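# Shelve the blue carton in the bookcase row gap

## Task

Take the blue carton off the desk and set it in the empty slot among the cartons lined up in the bookcase. It must stand upright, aligned with its neighbours and oriented end-on the way they are (which end faces out does not matter). Every brown carton must stay exactly where it was, neither moved nor rotated. The task fails if the blue carton topples or finishes leaning. It must stay put on its own, with no support from the robot, at the finish.

## Robot and tools

ROBOT. The LinearBot has an omnidirectional base and a column about 1.75 m high. A carriage on the column moves 0 to 1.0 m (lift_m) and holds two identical arms with six joints and a two-finger gripper each. Arm bases sit about 0.57 m + lift_m above the floor, and carriage parts reach roughly 0.15 m below them. A hand reaches up to 0.78 m from its shoulder but only about 0.38 m below its arm base. A hand is roughly 0.16 m long, 0.1 m wide, 0.14 m with fingers open. Parked arm: joints 1 to 6 = 0, 0.05, 0.05, 1.45, 0, 0; both parked, the robot is about 0.95 m wide and 0.7 m long. Cameras: carriage_camera faces forward, tilted about 20 degrees down; left_wrist_camera and right_wrist_camera look out beyond the fingertips. Images are 672x504 pixels. Wheels are strong (7 N m). In this task each finger pad squeezes with only about 13 to 25 N, so hold the carton firmly and gently. When finished, open the gripper and pull the robot away.

FRAMES. Base frame: origin on the floor below the base centre, x forward, y left, z up. left_hand and right_hand are reported in it, each being the point between that hand's pads. quat_wxyz rotates base axes into hand axes; hand z runs along the fingers and the fingers open along hand y; an upward-pointing hand with joints 1, 5, 6 at 0 reads (1, 0, 0, 0). Odometry frame = base frame at scene start; base_odometry counts wheel rotation, so slip shows as travel; heading is left-positive, -3.142 to 3.142.

execute_actions. Arguments: actions (a list holding one action, or empty to just get state and images) and cameras (list of camera names or "all"; omitted or null gives all, [] gives none). An action may contain base, joints, or both; they start at once and may finish at different times; one action lasts at most 15 s.
- base: a relative move from where the base last reported itself, exactly one key: translate_m (metres, forward positive, -2 to 2), strafe_m (metres, left positive, -2 to 2), or rotate_rad (radians, counter-clockwise positive, -6.3 to 6.3).
- joints: absolute targets keyed by joint name, each a single number. lift_m 0 to 1 (m). For each side (left_ / right_): joint1_rad -2.617 to 3.054 (yaw of the whole arm, 0 ahead, positive to the left); joint2_rad 0 to 3.141 (shoulder; 0 upper arm pointing back level, 1.57 vertical, 3.14 forward level); joint3_rad 0 to 3.141 (elbow, 0 folded, 3.14 straight); joint4_rad -1.57 to 1.57 (wrist pitch, positive lifts the fingertips); joint5_rad -1.57 to 1.57 (wrist yaw, positive swings fingertips to the right, opposite sense to joint1); joint6_rad -2.094 to 2.094 (roll about the finger axis, positive clockwise viewed from the forearm); gripper_m 0 to 0.093 (pad gap in metres). Joints left out of an action can still be driving at earlier targets without the status saying so. Bad keys or out-of-range numbers reject the whole call. If a result reports a stop, the remaining motion calls in that same reply are skipped.

wait: seconds 0 to 10; commands nothing, returns state and images. zoom_image: camera name plus region [x0, y0, x1, y1] in pixels of that camera's latest full image, origin top-left, at most 504 by 504. finished_scene: scene = the current scene number; irreversible, and the carton must already be settled correctly. Replying with no tool call ends the run.

RESULTS. base_status and joint_status tell how each commanded motion ended: "done" (for the base, wheels turned the commanded amount, slip included; a 1 to 2 mm move can fall short yet say done), "off_target" (resting away from target, may still push; normal for a gripper holding something), "contact_stop" or "time_out" (target dropped, holding where it stopped). "joint command not followed", often with a "cause:" line, means a self-collision check refused an arm's targets (joints show "not_followed"); the gripper command still runs, and the refused targets may be retried on later actions. To untangle, move only the refused arm clear first, then the other in a separate action. on_its_own lists uncommanded behaviour; its "held at" is the held target, not the position. motor_effort is percent of maximum, positive toward higher joint values, bracket = peak during the last action; readings carry fixed and random error. A lift effort that keeps dropping while lowering means the hand or load rests on something. A drive_wheels value at rest well above a free move's means the base still presses on something. Motor temperatures come per arm in joint_positions order. ARM HIT = an arm struck the robot hard. MOTOR HOT appears from 75 °C; at 90 °C that arm halts 10 s; at 100 °C it goes limp and drops; faults show as OVER-TEMPERATURE FAULT and "limit_stop_at_motor_heat" (resend targets). Outstretched or loaded arms heat quickly, even during thinking.

CAUTIONS. The base halts on contact only after impact and may roll about 0.3 m more once an arm touches; arms are unchecked while rotating and usually when an arm joint is also commanded. After a blocked drive, back off about 0.2 m (or undo the turn), repeat if still pressed. Driving backward into a table edge can tip the robot. Arms and grippers never stop on contact and snap to target when freed. Hand readings drift at long reach; a level hand droops 10 to 17 cm under 1 kg. The robot can topple and cannot recover; high carriage, outstretched arms, loads, pulling and sudden stops raise the risk; only images reveal a lean. Never let the arms press hard on each other. The simulation keeps running while you think. Avoid drops, slams, and shoving the brown cartons. Calibration (K, distortion D, T_world_to_cam from base frame) is given per camera with small errors.

Each tool is called after "Emit:" by a JSON object that holds its "name" and its "arguments".

## Session

Emit:
{"name": "execute_actions", "arguments": {"actions": []}}

Scene clock: 0.00 s.
Motor temperatures (°C, as the motors report them): left_arm=[23 20 21 20 23 22] | right_arm=[19 20 21 21 20 21]
base_odometry: x=+0.000 y=+0.000 heading=+0.000 (m, m, rad; odometry frame)
base_status: not commanded
joint_positions: lift_m=+0.298 left_joint1_rad=+0.008 left_joint2_rad=+0.044 left_joint3_rad=+0.057 left_joint4_rad=+1.487 left_joint5_rad=+0.027 left_joint6_rad=+0.053 left_gripper_m=+0.095 right_joint1_rad=-0.004 right_joint2_rad=+0.063 right_joint3_rad=+0.082 right_joint4_rad=+1.415 right_joint5_rad=+0.043 right_joint6_rad=-0.030 right_gripper_m=+0.094
joint_status: not commanded
motor_effort: lift_m=+24 drive_wheels=+4 (%)
left_hand: x=+0.2959 y=+0.3393 z=+1.2929 quat_wxyz=(+0.999, +0.014, +0.035, +0.030) (m; base frame)
right_hand: x=+0.3117 y=-0.3512 z=+1.2978 quat_wxyz=(+0.997, +0.021, +0.068, -0.018) (m; base frame)
pictures: carriage_camera, left_wrist_camera, right_wrist_camera
Images, in order (width x height): carriage_camera 672x504, left_wrist_camera 672x504, right_wrist_camera 672x504.

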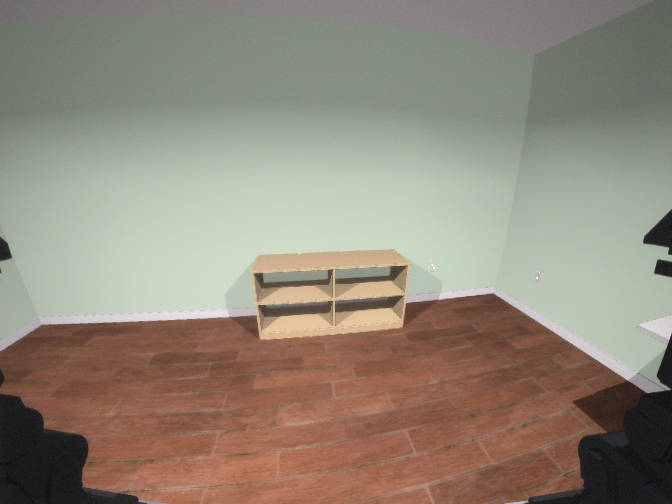

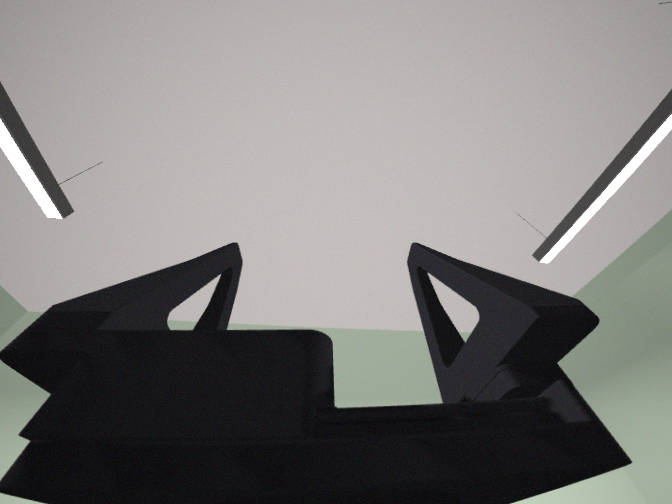

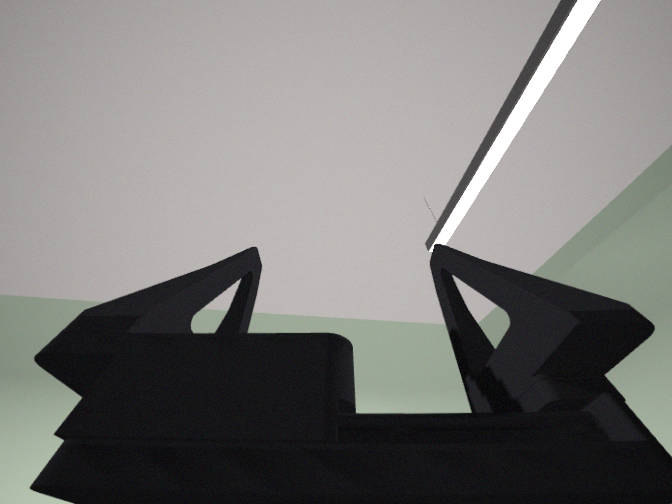

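Emit:
{"name": "execute_actions", "arguments": {"actions": [{"base":{"rotate_rad":-1.2}}], "cameras": ["carriage_camera"]}}

Emit:
{"name": "execute_actions", "arguments": {"actions": [{"base":{"rotate_rad":-1.5}}], "cameras": ["carriage_camera"]}}

Emit:
{"name": "execute_actions", "arguments": {"actions": [{"base":{"rotate_rad":-1.8}}], "cameras": ["carriage_camera"]}}

Scene clock: 15.90 s.
Motor temperatures (°C, as the motors report them): left_arm=[23 21 22 21 23 22] | right_arm=[19 20 23 21 20 21]
base_odometry: x=+0.000 y=+0.000 heading=-1.200 (m, m, rad; odometry frame)
base_status: done
joint_positions: lift_m=+0.298 left_joint1_rad=+0.008 left_joint2_rad=+0.044 left_joint3_rad=+0.057 left_joint4_rad=+1.486 left_joint5_rad=+0.027 left_joint6_rad=+0.053 left_gripper_m=+0.095 right_joint1_rad=-0.004 right_joint2_rad=+0.063 right_joint3_rad=+0.082 right_joint4_rad=+1.415 right_joint5_rad=+0.043 right_joint6_rad=-0.030 right_gripper_m=+0.094
joint_status: not commanded
motor_effort: lift_m=+24(24) drive_wheels=+8(20) (%)
left_hand: x=+0.2962 y=+0.3393 z=+1.2929 quat_wxyz=(+0.999, +0.014, +0.036, +0.030) (m; base frame)
right_hand: x=+0.3118 y=-0.3512 z=+1.2978 quat_wxyz=(+0.997, +0.021, +0.069, -0.018) (m; base frame)
pictures: carriage_camera
Images, in order (width x height): carriage_camera 672x504.

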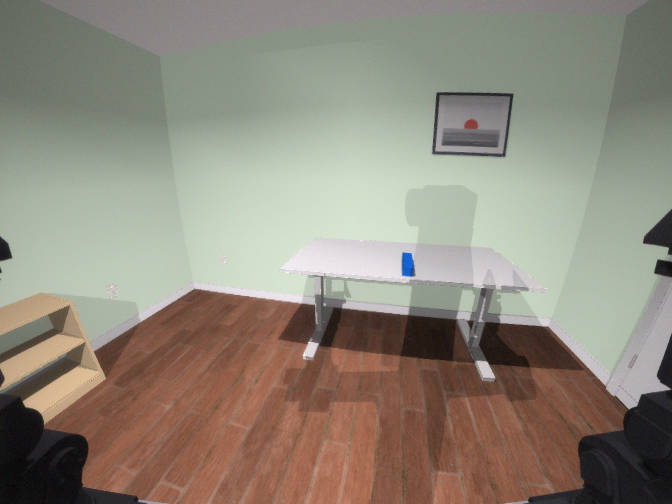

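Scene clock: 18.93 s.
Motor temperatures (°C, as the motors report them): left_arm=[23 21 22 21 23 22] | right_arm=[19 21 23 21 20 21]
base_odometry: x=+0.000 y=+0.000 heading=-2.699 (m, m, rad; odometry frame)
base_status: done
joint_positions: lift_m=+0.298 left_joint1_rad=+0.008 left_joint2_rad=+0.044 left_joint3_rad=+0.057 left_joint4_rad=+1.486 left_joint5_rad=+0.027 left_joint6_rad=+0.053 left_gripper_m=+0.095 right_joint1_rad=-0.004 right_joint2_rad=+0.063 right_joint3_rad=+0.082 right_joint4_rad=+1.414 right_joint5_rad=+0.043 right_joint6_rad=-0.030 right_gripper_m=+0.094
joint_status: not commanded
motor_effort: lift_m=+23(22) drive_wheels=+9(17) (%)
left_hand: x=+0.2963 y=+0.3393 z=+1.2929 quat_wxyz=(+0.999, +0.014, +0.036, +0.030) (m; base frame)
right_hand: x=+0.3119 y=-0.3512 z=+1.2978 quat_wxyz=(+0.997, +0.021, +0.069, -0.018) (m; base frame)
pictures: carriage_camera
Images, in order (width x height): carriage_camera 672x504.

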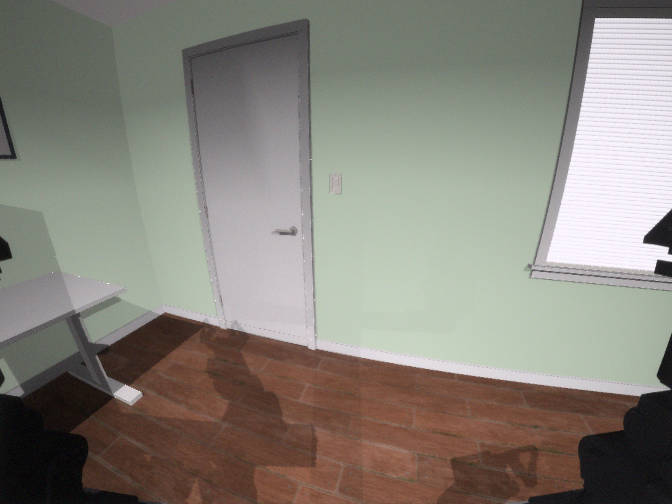

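Scene clock: 22.23 s.
Motor temperatures (°C, as the motors report them): left_arm=[23 22 23 21 23 22] | right_arm=[19 21 23 21 20 21]
base_odometry: x=+0.000 y=+0.000 heading=+1.785 (m, m, rad; odometry frame)
base_status: done
joint_positions: lift_m=+0.298 left_joint1_rad=+0.008 left_joint2_rad=+0.044 left_joint3_rad=+0.057 left_joint4_rad=+1.485 left_joint5_rad=+0.027 left_joint6_rad=+0.053 left_gripper_m=+0.095 right_joint1_rad=-0.004 right_joint2_rad=+0.063 right_joint3_rad=+0.082 right_joint4_rad=+1.413 right_joint5_rad=+0.043 right_joint6_rad=-0.030 right_gripper_m=+0.094
joint_status: not commanded
motor_effort: lift_m=+24(23) drive_wheels=+8(18) (%)
left_hand: x=+0.2964 y=+0.3393 z=+1.2929 quat_wxyz=(+0.999, +0.014, +0.036, +0.030) (m; base frame)
right_hand: x=+0.3121 y=-0.3512 z=+1.2977 quat_wxyz=(+0.997, +0.021, +0.069, -0.018) (m; base frame)
pictures: carriage_camera
Images, in order (width x height): carriage_camera 672x504.

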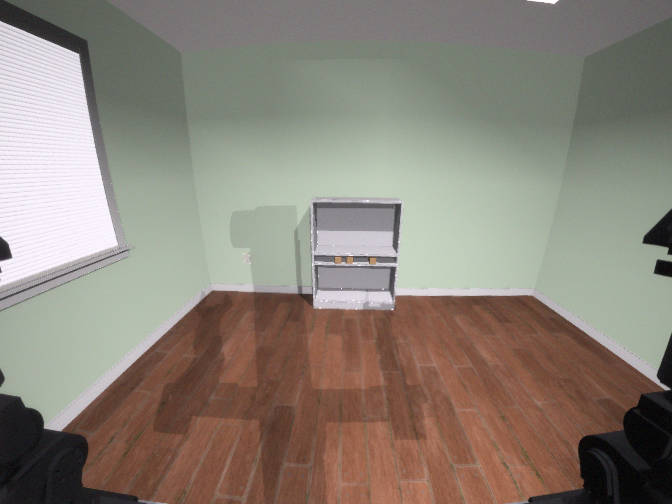

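Emit:
{"name": "zoom_image", "arguments": {"camera": "carriage_camera", "region": [296, 180, 416, 320]}}

Region (296, 180, 416, 320) of carriage_camera's 672x504 image, scaled by 3.600, with more detail than that image has; it fills the left 432 columns of this view, and the rest is white.

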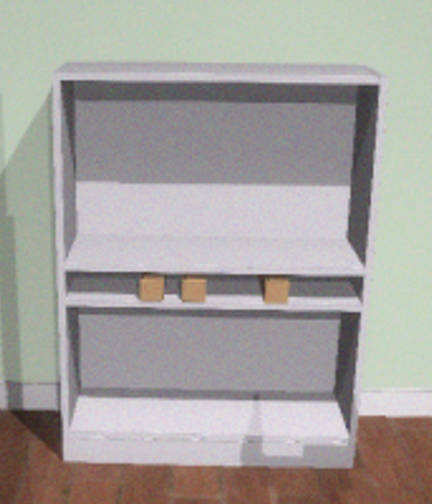

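Emit:
{"name": "execute_actions", "arguments": {"actions": [{"base":{"rotate_rad":3.1416}}], "cameras": []}}

Emit:
{"name": "execute_actions", "arguments": {"actions": [{"base":{"translate_m":0.5},"joints":{"lift_m":0.35,"right_joint2_rad":1.2,"right_joint3_rad":0.6,"right_joint4_rad":0.6,"right_joint5_rad":0,"right_joint6_rad":0,"right_joint1_rad":0}}]}}

Scene clock: 85.90 s.
Motor temperatures (°C, as the motors report them): left_arm=[23 23 25 21 23 22] | right_arm=[19 22 26 21 20 21]
base_odometry: x=+0.000 y=+0.000 heading=-1.357 (m, m, rad; odometry frame)
base_status: done
joint_positions: lift_m=+0.298 left_joint1_rad=+0.008 left_joint2_rad=+0.044 left_joint3_rad=+0.057 left_joint4_rad=+1.482 left_joint5_rad=+0.027 left_joint6_rad=+0.053 left_gripper_m=+0.095 right_joint1_rad=-0.004 right_joint2_rad=+0.063 right_joint3_rad=+0.082 right_joint4_rad=+1.410 right_joint5_rad=+0.043 right_joint6_rad=-0.030 right_gripper_m=+0.094
joint_status: not commanded
motor_effort: lift_m=+24(23) drive_wheels=+9(24) (%)
left_hand: x=+0.2972 y=+0.3393 z=+1.2928 quat_wxyz=(+0.999, +0.014, +0.038, +0.030) (m; base frame)
right_hand: x=+0.3130 y=-0.3512 z=+1.2976 quat_wxyz=(+0.997, +0.021, +0.071, -0.018) (m; base frame)
pictures: none
No camera images: the call's "cameras" was empty. Leave "cameras" out to get every camera's image.

Scene clock: 89.00 s.
Motor temperatures (°C, as the motors report them): left_arm=[23 23 25 21 23 22] | right_arm=[19 22 26 22 20 21]
base_odometry: x=+0.107 y=-0.489 heading=-1.356 (m, m, rad; odometry frame)
base_status: done
joint_positions: lift_m=+0.350 left_joint1_rad=+0.008 left_joint2_rad=+0.044 left_joint3_rad=+0.057 left_joint4_rad=+1.484 left_joint5_rad=+0.027 left_joint6_rad=+0.053 left_gripper_m=+0.095 right_joint1_rad=-0.004 right_joint2_rad=+1.190 right_joint3_rad=+0.592 right_joint4_rad=+0.592 right_joint5_rad=+0.007 right_joint6_rad=-0.006 right_gripper_m=+0.094
joint_status: all done
motor_effort: lift_m=+23(29) drive_wheels=-9(24) (%)
left_hand: x=+0.2967 y=+0.3393 z=+1.3448 quat_wxyz=(+0.999, +0.014, +0.037, +0.030) (m; base frame)
right_hand: x=+0.6821 y=-0.3463 z=+1.1804 quat_wxyz=(+0.705, +0.002, +0.709, -0.006) (m; base frame)
pictures: carriage_camera, left_wrist_camera, right_wrist_camera
camera_calibration (this result's frames):
carriage_camera: T_world_to_cam=[[-0.0021662, -0.999545, 0.0300883, -0.0389096], [-0.323542, -0.0277695, -0.945806, 1.307], [0.946211, -0.0117836, -0.323335, 0.26599], [0, 0, 0, 1]] pos_world=[0.171101, 0.000537063, 1.32334]
left_wrist_camera: T_world_to_cam=[[0.043034, -0.996424, -0.0727097, 0.416349], [0.752025, 0.0802187, -0.654235, 0.630913], [0.657728, -0.0265252, 0.752788, -1.07561], [0, 0, 0, 1]] pos_world=[0.215077, 0.335719, 1.25274]
right_wrist_camera: T_world_to_cam=[[-0.0164099, -0.99979, -0.0122688, -0.317896], [-0.584676, 0.0195489, -0.811031, 1.36664], [0.811101, -0.00613566, -0.584874, 0.260844], [0, 0, 0, 1]] pos_world=[0.582252, -0.342945, 1.25705]
Images, in order (width x height): carriage_camera 672x504, left_wrist_camera 672x504, right_wrist_camera 672x504.

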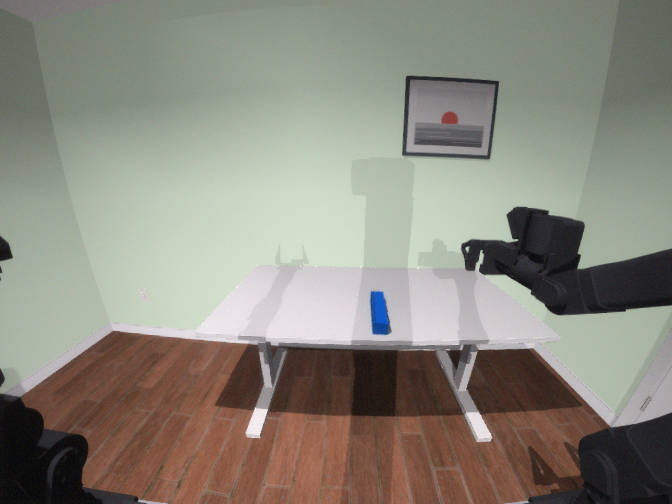

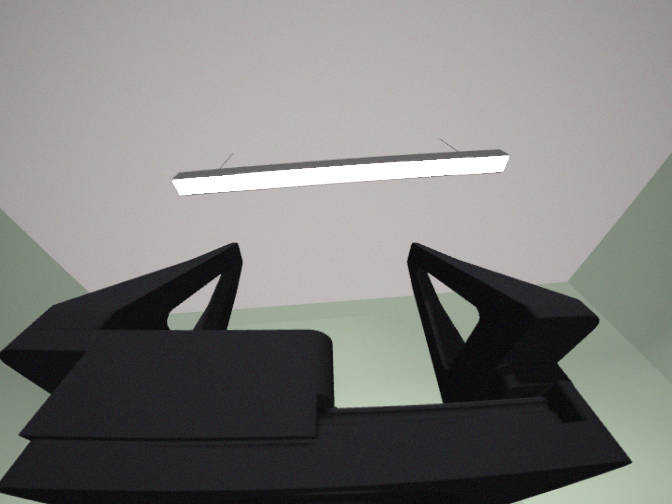

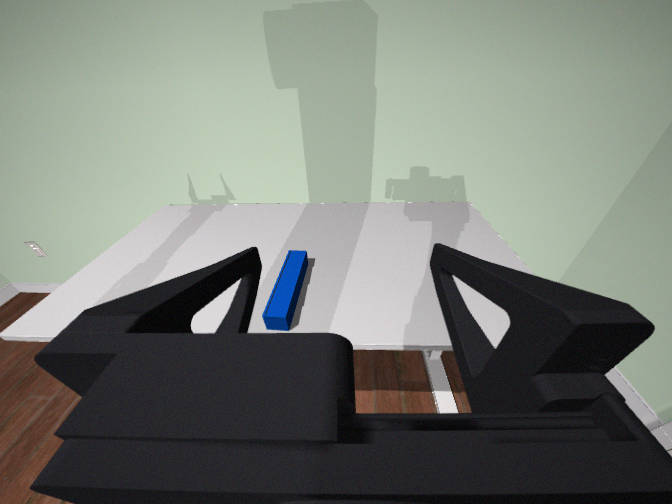

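Emit:
{"name": "execute_actions", "arguments": {"actions": [{"base":{"strafe_m":0.155},"joints":{"lift_m":0.45,"right_joint2_rad":2.0,"right_joint3_rad":0.9,"right_joint4_rad":1.1}}], "cameras": []}}

Emit:
{"name": "execute_actions", "arguments": {"actions": [{"base":{"translate_m":-0.2},"joints":{"right_joint2_rad":2.8,"right_joint3_rad":1.3,"right_joint4_rad":1.5}}]}}

Scene clock: 150.37 s.
Motor temperatures (°C, as the motors report them): left_arm=[23 23 26 21 23 22] | right_arm=[19 22 30 31 20 21]
base_odometry: x=+0.259 y=-0.456 heading=-1.356 (m, m, rad; odometry frame)
base_status: done
joint_positions: lift_m=+0.450 left_joint1_rad=+0.008 left_joint2_rad=+0.044 left_joint3_rad=+0.057 left_joint4_rad=+1.486 left_joint5_rad=+0.027 left_joint6_rad=+0.053 left_gripper_m=+0.095 right_joint1_rad=-0.003 right_joint2_rad=+2.000 right_joint3_rad=+0.906 right_joint4_rad=+1.087 right_joint5_rad=+0.004 right_joint6_rad=-0.006 right_gripper_m=+0.094
joint_status: all done
motor_effort: lift_m=+23(30) drive_wheels=-1(14) (%)
left_hand: x=+0.2963 y=+0.3393 z=+1.4448 quat_wxyz=(+0.999, +0.014, +0.036, +0.030) (m; base frame)
right_hand: x=+0.8195 y=-0.3462 z=+1.1731 quat_wxyz=(+0.705, +0.001, +0.709, -0.005) (m; base frame)
pictures: none
No camera images: the call's "cameras" was empty. Leave "cameras" out to get every camera's image.

Scene clock: 152.43 s.
Motor temperatures (°C, as the motors report them): left_arm=[23 23 26 21 23 22] | right_arm=[19 23 30 31 20 21]
base_odometry: x=+0.216 y=-0.261 heading=-1.356 (m, m, rad; odometry frame)
base_status: done
joint_positions: lift_m=+0.450 left_joint1_rad=+0.008 left_joint2_rad=+0.044 left_joint3_rad=+0.057 left_joint4_rad=+1.485 left_joint5_rad=+0.027 left_joint6_rad=+0.053 left_gripper_m=+0.095 right_joint1_rad=-0.003 right_joint2_rad=+2.806 right_joint3_rad=+1.293 right_joint4_rad=+1.488 right_joint5_rad=+0.004 right_joint6_rad=-0.006 right_gripper_m=+0.094
joint_status: all done
motor_effort: lift_m=+24(23) drive_wheels=-1(11) (%)
left_hand: x=+0.2964 y=+0.3393 z=+1.4448 quat_wxyz=(+0.999, +0.014, +0.036, +0.030) (m; base frame)
right_hand: x=+0.8671 y=-0.3464 z=+0.9644 quat_wxyz=(+0.698, +0.001, +0.716, -0.005) (m; base frame)
pictures: carriage_camera, left_wrist_camera, right_wrist_camera
camera_calibration (this result's frames):
carriage_camera: T_world_to_cam=[[-0.0021662, -0.999545, 0.0300883, -0.0419196], [-0.323542, -0.0277695, -0.945806, 1.40161], [0.946211, -0.0117836, -0.323335, 0.298336], [0, 0, 0, 1]] pos_world=[0.171101, 0.000537063, 1.42338]
left_wrist_camera: T_world_to_cam=[[0.0431449, -0.996423, -0.0726568, 0.423528], [0.753023, 0.0802271, -0.653085, 0.694703], [0.656579, -0.0265349, 0.753791, -1.15179], [0, 0, 0, 1]] pos_world=[0.214843, 0.335717, 1.35268]
right_wrist_camera: T_world_to_cam=[[-0.0139817, -0.999829, -0.0120736, -0.319893], [-0.600698, 0.0180519, -0.799272, 1.30171], [0.799353, -0.00392257, -0.600848, 0.0108108], [0, 0, 0, 1]] pos_world=[0.768819, -0.343294, 1.04305]
Images, in order (width x height): carriage_camera 672x504, left_wrist_camera 672x504, right_wrist_camera 672x504.

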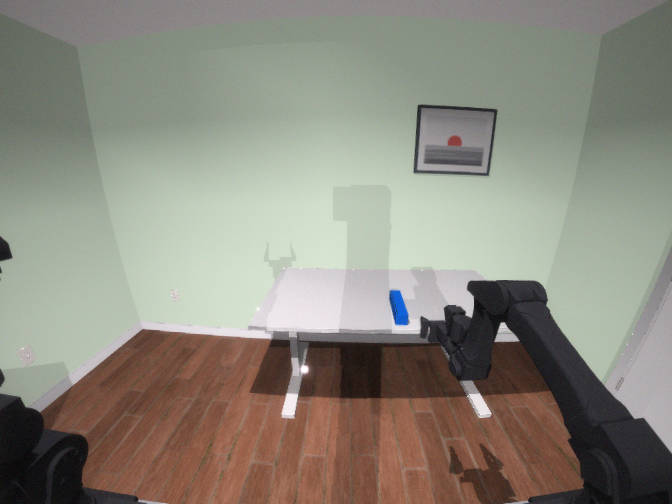

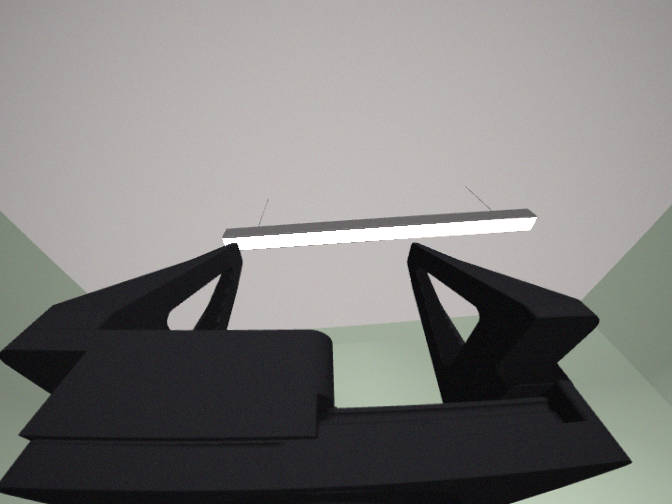

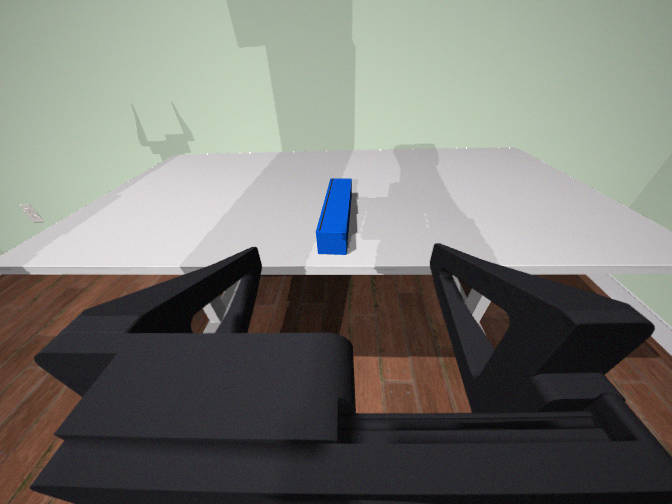

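Emit:
{"name": "execute_actions", "arguments": {"actions": [{"base":{"translate_m":0.12},"joints":{"lift_m":0.27,"right_joint5_rad":0.08}}], "cameras": ["carriage_camera","right_wrist_camera"]}}

Scene clock: 174.23 s.
Motor temperatures (°C, as the motors report them): left_arm=[23 23 27 21 23 22] | right_arm=[19 33 28 33 20 21]
base_odometry: x=+0.242 y=-0.377 heading=-1.356 (m, m, rad; odometry frame)
base_status: done
joint_positions: lift_m=+0.270 left_joint1_rad=+0.008 left_joint2_rad=+0.044 left_joint3_rad=+0.057 left_joint4_rad=+1.485 left_joint5_rad=+0.027 left_joint6_rad=+0.053 left_gripper_m=+0.095 right_joint1_rad=-0.003 right_joint2_rad=+2.805 right_joint3_rad=+1.293 right_joint4_rad=+1.493 right_joint5_rad=+0.074 right_joint6_rad=-0.006 right_gripper_m=+0.094
joint_status: all done
motor_effort: lift_m=+22(22) drive_wheels=-3(11) (%)
left_hand: x=+0.2965 y=+0.3393 z=+1.2650 quat_wxyz=(+0.999, +0.014, +0.036, +0.030) (m; base frame)
right_hand: x=+0.8669 y=-0.3583 z=+0.7867 quat_wxyz=(+0.700, +0.025, +0.713, -0.029) (m; base frame)
pictures: carriage_camera, right_wrist_camera
camera_calibration (this result's frames):
carriage_camera: T_world_to_cam=[[-0.0021662, -0.999545, 0.0300883, -0.0365083], [-0.323542, -0.0277695, -0.945806, 1.23152], [0.946211, -0.0117836, -0.323335, 0.240186], [0, 0, 0, 1]] pos_world=[0.171101, 0.000537063, 1.24353]
right_wrist_camera: T_world_to_cam=[[-0.0832146, -0.996473, -0.0108568, -0.2737], [-0.592551, 0.058237, -0.803425, 1.17039], [0.801223, -0.0604234, -0.595307, -0.122019], [0, 0, 0, 1]] pos_world=[0.768506, -0.348267, 0.864712]
Images, in order (width x height): carriage_camera 672x504, right_wrist_camera 672x504.

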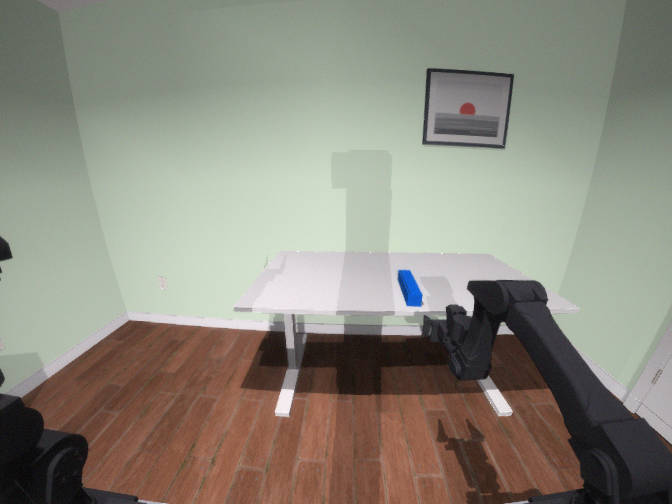

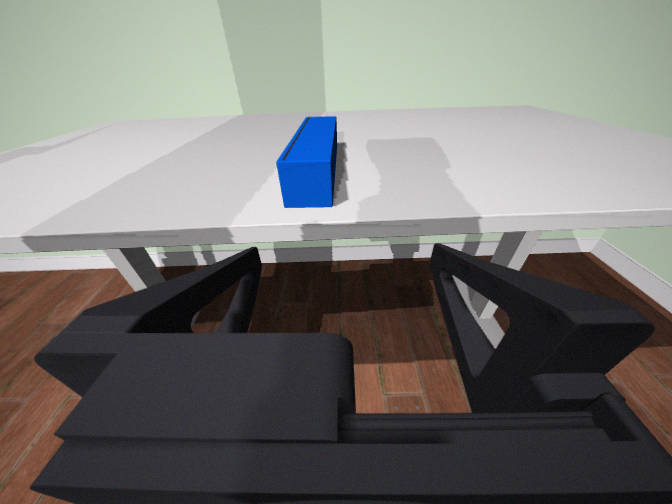

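Emit:
{"name": "execute_actions", "arguments": {"actions": [{"base":{"strafe_m":0.025},"joints":{"lift_m":0.252}}], "cameras": []}}

Emit:
{"name": "execute_actions", "arguments": {"actions": [{"base":{"translate_m":0.14}}], "cameras": ["carriage_camera","right_wrist_camera"]}}

Scene clock: 194.07 s.
Motor temperatures (°C, as the motors report them): left_arm=[23 23 27 21 23 22] | right_arm=[19 38 27 34 20 21]
base_odometry: x=+0.266 y=-0.372 heading=-1.355 (m, m, rad; odometry frame)
base_status: done
joint_positions: lift_m=+0.252 left_joint1_rad=+0.008 left_joint2_rad=+0.044 left_joint3_rad=+0.057 left_joint4_rad=+1.485 left_joint5_rad=+0.027 left_joint6_rad=+0.053 left_gripper_m=+0.095 right_joint1_rad=-0.002 right_joint2_rad=+2.807 right_joint3_rad=+1.293 right_joint4_rad=+1.495 right_joint5_rad=+0.075 right_joint6_rad=-0.006 right_gripper_m=+0.094
joint_status: all done
motor_effort: lift_m=+22(23) drive_wheels=-2(8) (%)
left_hand: x=+0.2965 y=+0.3393 z=+1.2469 quat_wxyz=(+0.999, +0.014, +0.036, +0.030) (m; base frame)
right_hand: x=+0.8665 y=-0.3577 z=+0.7680 quat_wxyz=(+0.700, +0.025, +0.713, -0.029) (m; base frame)
pictures: none
No camera images: the call's "cameras" was empty. Leave "cameras" out to get every camera's image.

Scene clock: 195.93 s.
Motor temperatures (°C, as the motors report them): left_arm=[23 23 27 21 23 22] | right_arm=[19 39 27 34 20 21]
base_odometry: x=+0.296 y=-0.508 heading=-1.355 (m, m, rad; odometry frame)
base_status: done
joint_positions: lift_m=+0.252 left_joint1_rad=+0.008 left_joint2_rad=+0.044 left_joint3_rad=+0.057 left_joint4_rad=+1.486 left_joint5_rad=+0.027 left_joint6_rad=+0.053 left_gripper_m=+0.095 right_joint1_rad=-0.002 right_joint2_rad=+2.807 right_joint3_rad=+1.293 right_joint4_rad=+1.497 right_joint5_rad=+0.075 right_joint6_rad=-0.006 right_gripper_m=+0.094
joint_status: not commanded
motor_effort: lift_m=+23(22) drive_wheels=-5(12) (%)
left_hand: x=+0.2963 y=+0.3393 z=+1.2469 quat_wxyz=(+0.999, +0.014, +0.036, +0.030) (m; base frame)
right_hand: x=+0.8665 y=-0.3577 z=+0.7683 quat_wxyz=(+0.700, +0.025, +0.713, -0.029) (m; base frame)
pictures: carriage_camera, right_wrist_camera
camera_calibration (this result's frames):
carriage_camera: T_world_to_cam=[[-0.0021662, -0.999545, 0.0300883, -0.0359656], [-0.323542, -0.0277695, -0.945806, 1.21446], [0.946211, -0.0117836, -0.323335, 0.234354], [0, 0, 0, 1]] pos_world=[0.171101, 0.000537063, 1.2255]
right_wrist_camera: T_world_to_cam=[[-0.0831977, -0.996473, -0.0109527, -0.273234], [-0.591325, 0.0582118, -0.80433, 1.15499], [0.80213, -0.0604418, -0.594082, -0.134395], [0, 0, 0, 1]] pos_world=[0.768043, -0.347627, 0.846158]
Images, in order (width x height): carriage_camera 672x504, right_wrist_camera 672x504.

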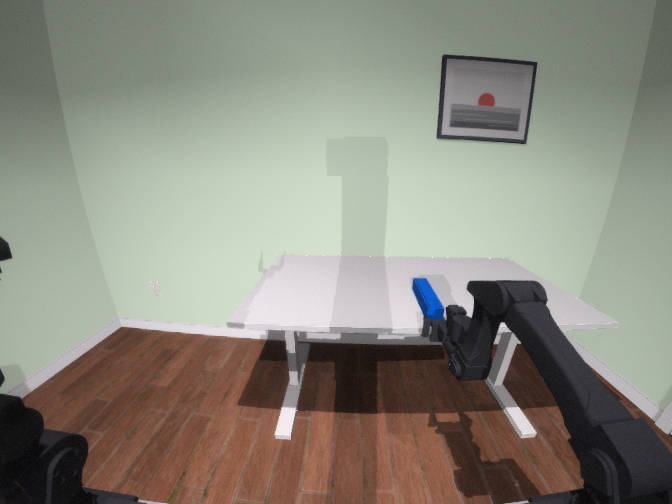

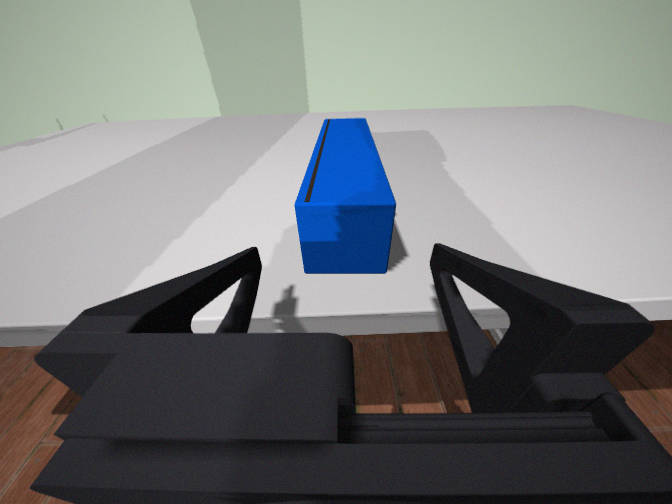

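Emit:
{"name": "execute_actions", "arguments": {"actions": [{"base":{"translate_m":0.11}}], "cameras": ["right_wrist_camera"]}}

Emit:
{"name": "execute_actions", "arguments": {"actions": [{"joints":{"right_gripper_m":0.03}}], "cameras": []}}

Emit:
{"name": "execute_actions", "arguments": {"actions": [{"joints":{"lift_m":0.32,"right_gripper_m":0.03}}], "cameras": ["carriage_camera","right_wrist_camera"]}}

Scene clock: 215.57 s.
Motor temperatures (°C, as the motors report them): left_arm=[23 23 27 21 23 22] | right_arm=[19 43 27 35 20 21]
base_odometry: x=+0.320 y=-0.616 heading=-1.354 (m, m, rad; odometry frame)
base_status: done
joint_positions: lift_m=+0.252 left_joint1_rad=+0.008 left_joint2_rad=+0.044 left_joint3_rad=+0.057 left_joint4_rad=+1.486 left_joint5_rad=+0.027 left_joint6_rad=+0.053 left_gripper_m=+0.095 right_joint1_rad=-0.001 right_joint2_rad=+2.807 right_joint3_rad=+1.293 right_joint4_rad=+1.497 right_joint5_rad=+0.076 right_joint6_rad=-0.006 right_gripper_m=+0.094
joint_status: not commanded
motor_effort: lift_m=+23(22) drive_wheels=-6(13) (%)
left_hand: x=+0.2963 y=+0.3393 z=+1.2469 quat_wxyz=(+0.999, +0.014, +0.036, +0.030) (m; base frame)
right_hand: x=+0.8665 y=-0.3576 z=+0.7683 quat_wxyz=(+0.700, +0.025, +0.713, -0.030) (m; base frame)
pictures: right_wrist_camera
camera_calibration (this result's frames):
right_wrist_camera: T_world_to_cam=[[-0.0835777, -0.996441, -0.0109397, -0.27281], [-0.591303, 0.0584268, -0.804331, 1.15504], [0.802107, -0.0607554, -0.594081, -0.134478], [0, 0, 0, 1]] pos_world=[0.768042, -0.347495, 0.846158]
Images, in order (width x height): right_wrist_camera 672x504.

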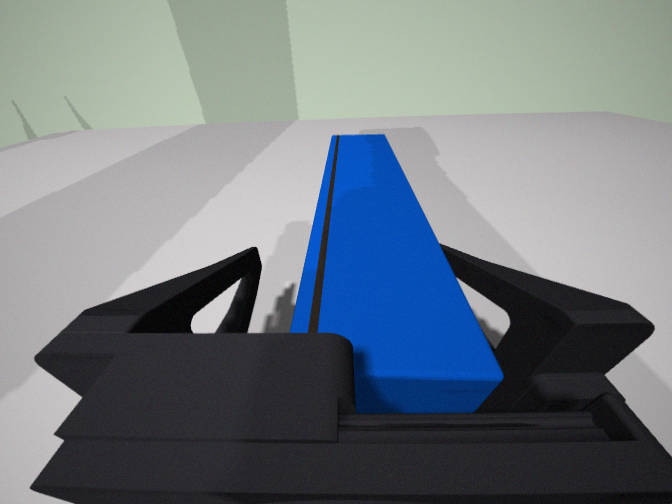

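Scene clock: 216.20 s.
Motor temperatures (°C, as the motors report them): left_arm=[23 23 27 21 23 22] | right_arm=[19 43 27 35 20 21]
base_odometry: x=+0.320 y=-0.616 heading=-1.354 (m, m, rad; odometry frame)
base_status: not commanded
joint_positions: lift_m=+0.252 left_joint1_rad=+0.008 left_joint2_rad=+0.044 left_joint3_rad=+0.057 left_joint4_rad=+1.486 left_joint5_rad=+0.027 left_joint6_rad=+0.053 left_gripper_m=+0.095 right_joint1_rad=-0.001 right_joint2_rad=+2.807 right_joint3_rad=+1.293 right_joint4_rad=+1.498 right_joint5_rad=+0.076 right_joint6_rad=-0.005 right_gripper_m=+0.060
joint_status: right_gripper_m off_target (ended at +0.060, target +0.030)
motor_effort: lift_m=+23(22) drive_wheels=-6(6) (%)
left_hand: x=+0.2963 y=+0.3393 z=+1.2469 quat_wxyz=(+0.999, +0.014, +0.036, +0.030) (m; base frame)
right_hand: x=+0.8665 y=-0.3577 z=+0.7686 quat_wxyz=(+0.701, +0.026, +0.712, -0.029) (m; base frame)
pictures: none
No camera images: the call's "cameras" was empty. Leave "cameras" out to get every camera's image.

Scene clock: 217.10 s.
Motor temperatures (°C, as the motors report them): left_arm=[23 23 27 21 23 22] | right_arm=[19 43 27 35 20 21]
base_odometry: x=+0.320 y=-0.616 heading=-1.354 (m, m, rad; odometry frame)
base_status: not commanded
joint_positions: lift_m=+0.320 left_joint1_rad=+0.008 left_joint2_rad=+0.044 left_joint3_rad=+0.057 left_joint4_rad=+1.485 left_joint5_rad=+0.027 left_joint6_rad=+0.053 left_gripper_m=+0.095 right_joint1_rad=-0.001 right_joint2_rad=+2.803 right_joint3_rad=+1.293 right_joint4_rad=+1.490 right_joint5_rad=+0.076 right_joint6_rad=-0.005 right_gripper_m=+0.060
joint_status: right_gripper_m off_target (ended at +0.060, target +0.030); the others done
motor_effort: lift_m=+24(29) drive_wheels=+7(6) (%)
left_hand: x=+0.2964 y=+0.3393 z=+1.3148 quat_wxyz=(+0.999, +0.014, +0.036, +0.030) (m; base frame)
right_hand: x=+0.8670 y=-0.3577 z=+0.8364 quat_wxyz=(+0.699, +0.025, +0.714, -0.029) (m; base frame)
pictures: carriage_camera, right_wrist_camera
camera_calibration (this result's frames):
carriage_camera: T_world_to_cam=[[-0.0021662, -0.999545, 0.0300883, -0.0380067], [-0.323542, -0.0277695, -0.945806, 1.27862], [0.946211, -0.0117836, -0.323335, 0.256288], [0, 0, 0, 1]] pos_world=[0.171101, 0.000537063, 1.29333]
right_wrist_camera: T_world_to_cam=[[-0.0840141, -0.9964, -0.0113812, -0.271327], [-0.594296, 0.059271, -0.80206, 1.21104], [0.799846, -0.0606205, -0.597136, -0.0899194], [0, 0, 0, 1]] pos_world=[0.768845, -0.347581, 0.914547]
Images, in order (width x height): carriage_camera 672x504, right_wrist_camera 672x504.

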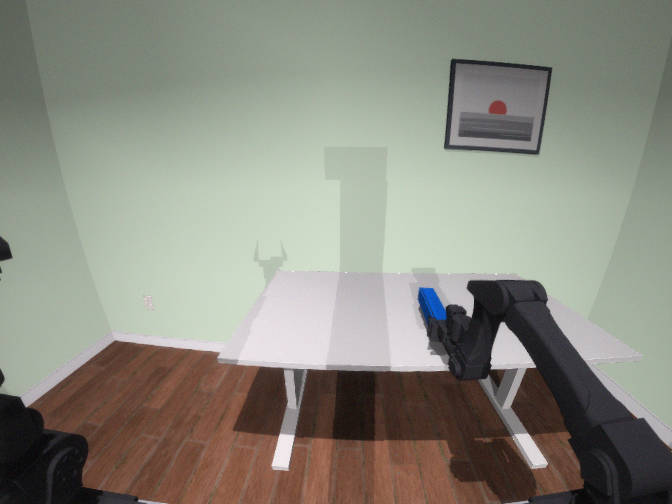

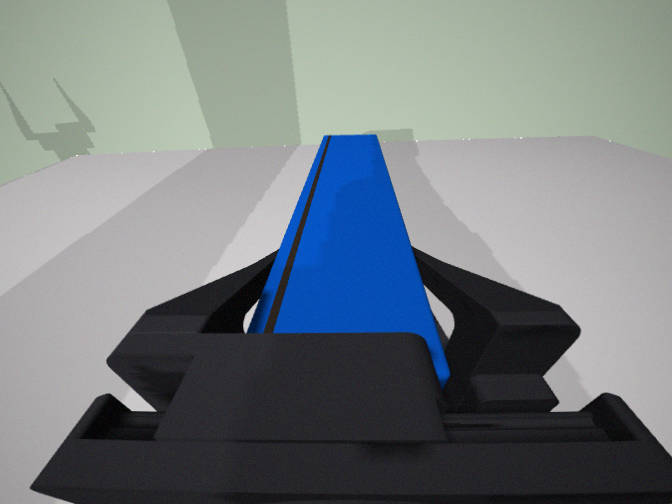

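Emit:
{"name": "execute_actions", "arguments": {"actions": [{"base":{"translate_m":-0.6},"joints":{"right_gripper_m":0.03}}], "cameras": []}}

Emit:
{"name": "execute_actions", "arguments": {"actions": [{"base":{"rotate_rad":3.1416},"joints":{"right_gripper_m":0.03,"right_joint2_rad":1.5,"right_joint3_rad":0.5,"right_joint4_rad":1.0,"right_joint5_rad":0,"lift_m":0.1}}], "cameras": ["carriage_camera","right_wrist_camera"]}}

Scene clock: 231.83 s.
Motor temperatures (°C, as the motors report them): left_arm=[23 23 27 21 23 22] | right_arm=[19 44 27 36 20 21]
base_odometry: x=+0.191 y=-0.030 heading=-1.354 (m, m, rad; odometry frame)
base_status: done
joint_positions: lift_m=+0.320 left_joint1_rad=+0.008 left_joint2_rad=+0.044 left_joint3_rad=+0.057 left_joint4_rad=+1.485 left_joint5_rad=+0.027 left_joint6_rad=+0.053 left_gripper_m=+0.095 right_joint1_rad=-0.001 right_joint2_rad=+2.803 right_joint3_rad=+1.293 right_joint4_rad=+1.488 right_joint5_rad=+0.077 right_joint6_rad=-0.005 right_gripper_m=+0.060
joint_status: right_gripper_m off_target (ended at +0.060, target +0.030)
motor_effort: lift_m=+24(24) drive_wheels=+0(20) (%)
left_hand: x=+0.2964 y=+0.3393 z=+1.3148 quat_wxyz=(+0.999, +0.014, +0.036, +0.030) (m; base frame)
right_hand: x=+0.8670 y=-0.3573 z=+0.8359 quat_wxyz=(+0.698, +0.025, +0.715, -0.029) (m; base frame)
pictures: none
No camera images: the call's "cameras" was empty. Leave "cameras" out to get every camera's image.

Scene clock: 236.10 s.
Motor temperatures (°C, as the motors report them): left_arm=[23 23 27 21 23 22] | right_arm=[19 43 27 36 20 21]
base_odometry: x=+0.192 y=-0.030 heading=+1.788 (m, m, rad; odometry frame)
base_status: done
joint_positions: lift_m=+0.100 left_joint1_rad=+0.008 left_joint2_rad=+0.044 left_joint3_rad=+0.057 left_joint4_rad=+1.482 left_joint5_rad=+0.027 left_joint6_rad=+0.053 left_gripper_m=+0.095 right_joint1_rad=-0.002 right_joint2_rad=+1.510 right_joint3_rad=+0.506 right_joint4_rad=+0.990 right_joint5_rad=+0.004 right_joint6_rad=-0.005 right_gripper_m=+0.060
joint_status: right_gripper_m off_target (ended at +0.060, target +0.030); the others done
motor_effort: lift_m=+22(23) drive_wheels=+10(20) (%)
left_hand: x=+0.2971 y=+0.3393 z=+1.0949 quat_wxyz=(+0.999, +0.014, +0.038, +0.030) (m; base frame)
right_hand: x=+0.7099 y=-0.3452 z=+0.8604 quat_wxyz=(+0.702, +0.000, +0.712, -0.004) (m; base frame)
pictures: carriage_camera, right_wrist_camera
camera_calibration (this result's frames):
carriage_camera: T_world_to_cam=[[-0.0021662, -0.999545, 0.0300883, -0.0313926], [-0.323542, -0.0277695, -0.945806, 1.0707], [0.946211, -0.0117836, -0.323335, 0.185211], [0, 0, 0, 1]] pos_world=[0.171101, 0.000537063, 1.07351]
right_wrist_camera: T_world_to_cam=[[-0.0119513, -0.999845, -0.0129585, -0.322776], [-0.591849, 0.0175188, -0.805858, 1.12336], [0.80596, -0.00196161, -0.591967, 0.0622847], [0, 0, 0, 1]] pos_world=[0.610802, -0.342284, 0.937954]
Images, in order (width x height): carriage_camera 672x504, right_wrist_camera 672x504.

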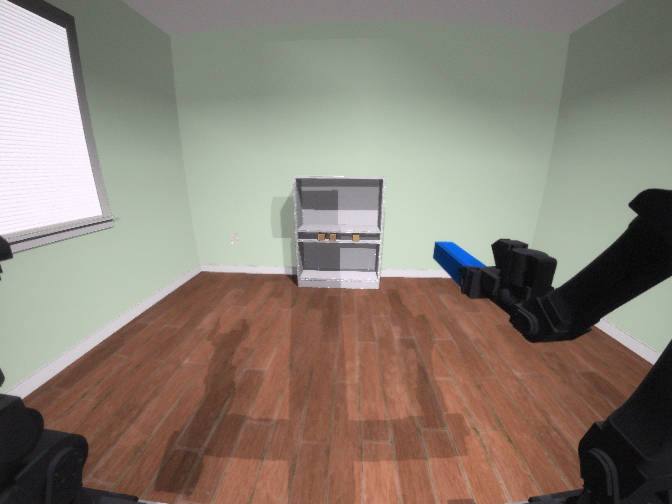

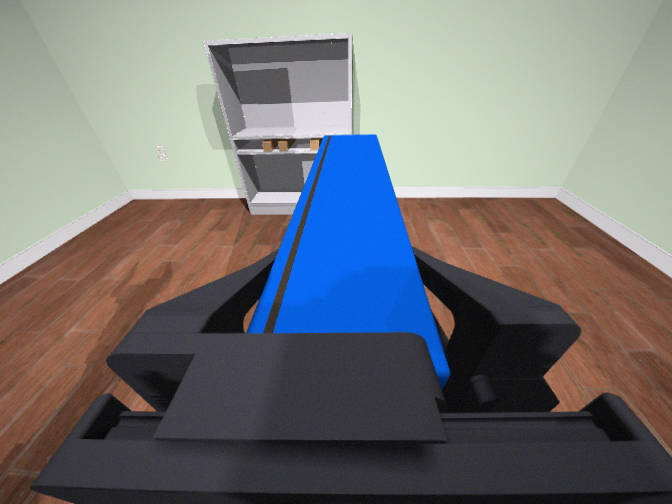

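Emit:
{"name": "execute_actions", "arguments": {"actions": [{"base":{"strafe_m":0.235},"joints":{"right_gripper_m":0.03,"lift_m":0.0}}], "cameras": []}}

Emit:
{"name": "execute_actions", "arguments": {"actions": [{"base":{"translate_m":1.15},"joints":{"right_gripper_m":0.03}}], "cameras": ["carriage_camera","right_wrist_camera"]}}

Emit:
{"name": "zoom_image", "arguments": {"camera": "carriage_camera", "region": [290, 180, 510, 340]}}

Scene clock: 248.43 s.
Motor temperatures (°C, as the motors report them): left_arm=[23 23 28 21 23 22] | right_arm=[19 39 27 37 20 21]
base_odometry: x=-0.038 y=-0.081 heading=+1.789 (m, m, rad; odometry frame)
base_status: done
joint_positions: lift_m=+0.000 left_joint1_rad=+0.008 left_joint2_rad=+0.044 left_joint3_rad=+0.057 left_joint4_rad=+1.483 left_joint5_rad=+0.027 left_joint6_rad=+0.053 left_gripper_m=+0.095 right_joint1_rad=-0.002 right_joint2_rad=+1.510 right_joint3_rad=+0.506 right_joint4_rad=+0.979 right_joint5_rad=+0.003 right_joint6_rad=-0.005 right_gripper_m=+0.060
joint_status: right_gripper_m off_target (ended at +0.060, target +0.030); the others done
motor_effort: lift_m=+23(23) drive_wheels=-10(20) (%)
left_hand: x=+0.2969 y=+0.3393 z=+0.9949 quat_wxyz=(+0.999, +0.014, +0.037, +0.030) (m; base frame)
right_hand: x=+0.7099 y=-0.3450 z=+0.7577 quat_wxyz=(+0.698, +0.000, +0.716, -0.003) (m; base frame)
pictures: none
No camera images: the call's "cameras" was empty. Leave "cameras" out to get every camera's image.

Scene clock: 253.03 s.
Motor temperatures (°C, as the motors report them): left_arm=[23 23 28 21 23 22] | right_arm=[19 38 27 37 20 21]
base_odometry: x=-0.288 y=+1.041 heading=+1.790 (m, m, rad; odometry frame)
base_status: done
joint_positions: lift_m=+0.000 left_joint1_rad=+0.008 left_joint2_rad=+0.044 left_joint3_rad=+0.057 left_joint4_rad=+1.486 left_joint5_rad=+0.027 left_joint6_rad=+0.053 left_gripper_m=+0.095 right_joint1_rad=-0.001 right_joint2_rad=+1.510 right_joint3_rad=+0.506 right_joint4_rad=+0.981 right_joint5_rad=+0.002 right_joint6_rad=-0.005 right_gripper_m=+0.060
joint_status: right_gripper_m off_target (ended at +0.060, target +0.030)
motor_effort: lift_m=+23(22) drive_wheels=-7(17) (%)
left_hand: x=+0.2961 y=+0.3393 z=+0.9950 quat_wxyz=(+0.999, +0.014, +0.035, +0.030) (m; base frame)
right_hand: x=+0.7099 y=-0.3446 z=+0.7582 quat_wxyz=(+0.699, -0.001, +0.715, -0.003) (m; base frame)
pictures: carriage_camera, right_wrist_camera
camera_calibration (this result's frames):
carriage_camera: T_world_to_cam=[[-0.0021662, -0.999545, 0.0300883, -0.0283844], [-0.323542, -0.0277695, -0.945806, 0.976144], [0.946211, -0.0117836, -0.323335, 0.152885], [0, 0, 0, 1]] pos_world=[0.171101, 0.000537063, 0.97353]
right_wrist_camera: T_world_to_cam=[[-0.00940024, -0.999872, -0.0129193, -0.325394], [-0.599247, 0.0159758, -0.800405, 1.04153], [0.800509, 0.000217883, -0.599321, 0.0119985], [0, 0, 0, 1]] pos_world=[0.611468, -0.341994, 0.83663]
Images, in order (width x height): carriage_camera 672x504, right_wrist_camera 672x504.

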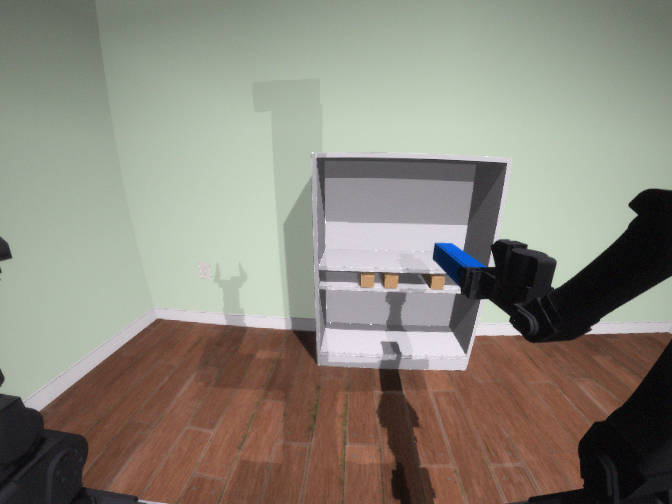

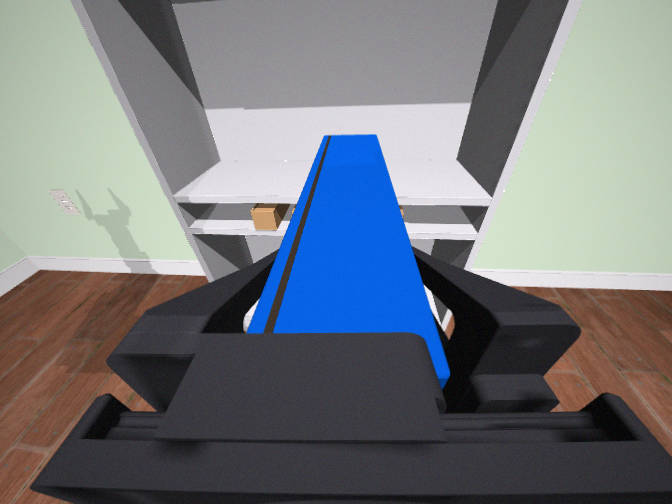

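Region (290, 180, 510, 340) of carriage_camera's 672x504 image, scaled by 2.291, with more detail than that image has; it fills the top 367 rows of this view, and the rest is white.

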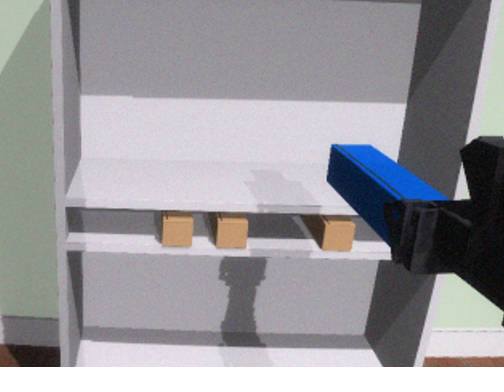

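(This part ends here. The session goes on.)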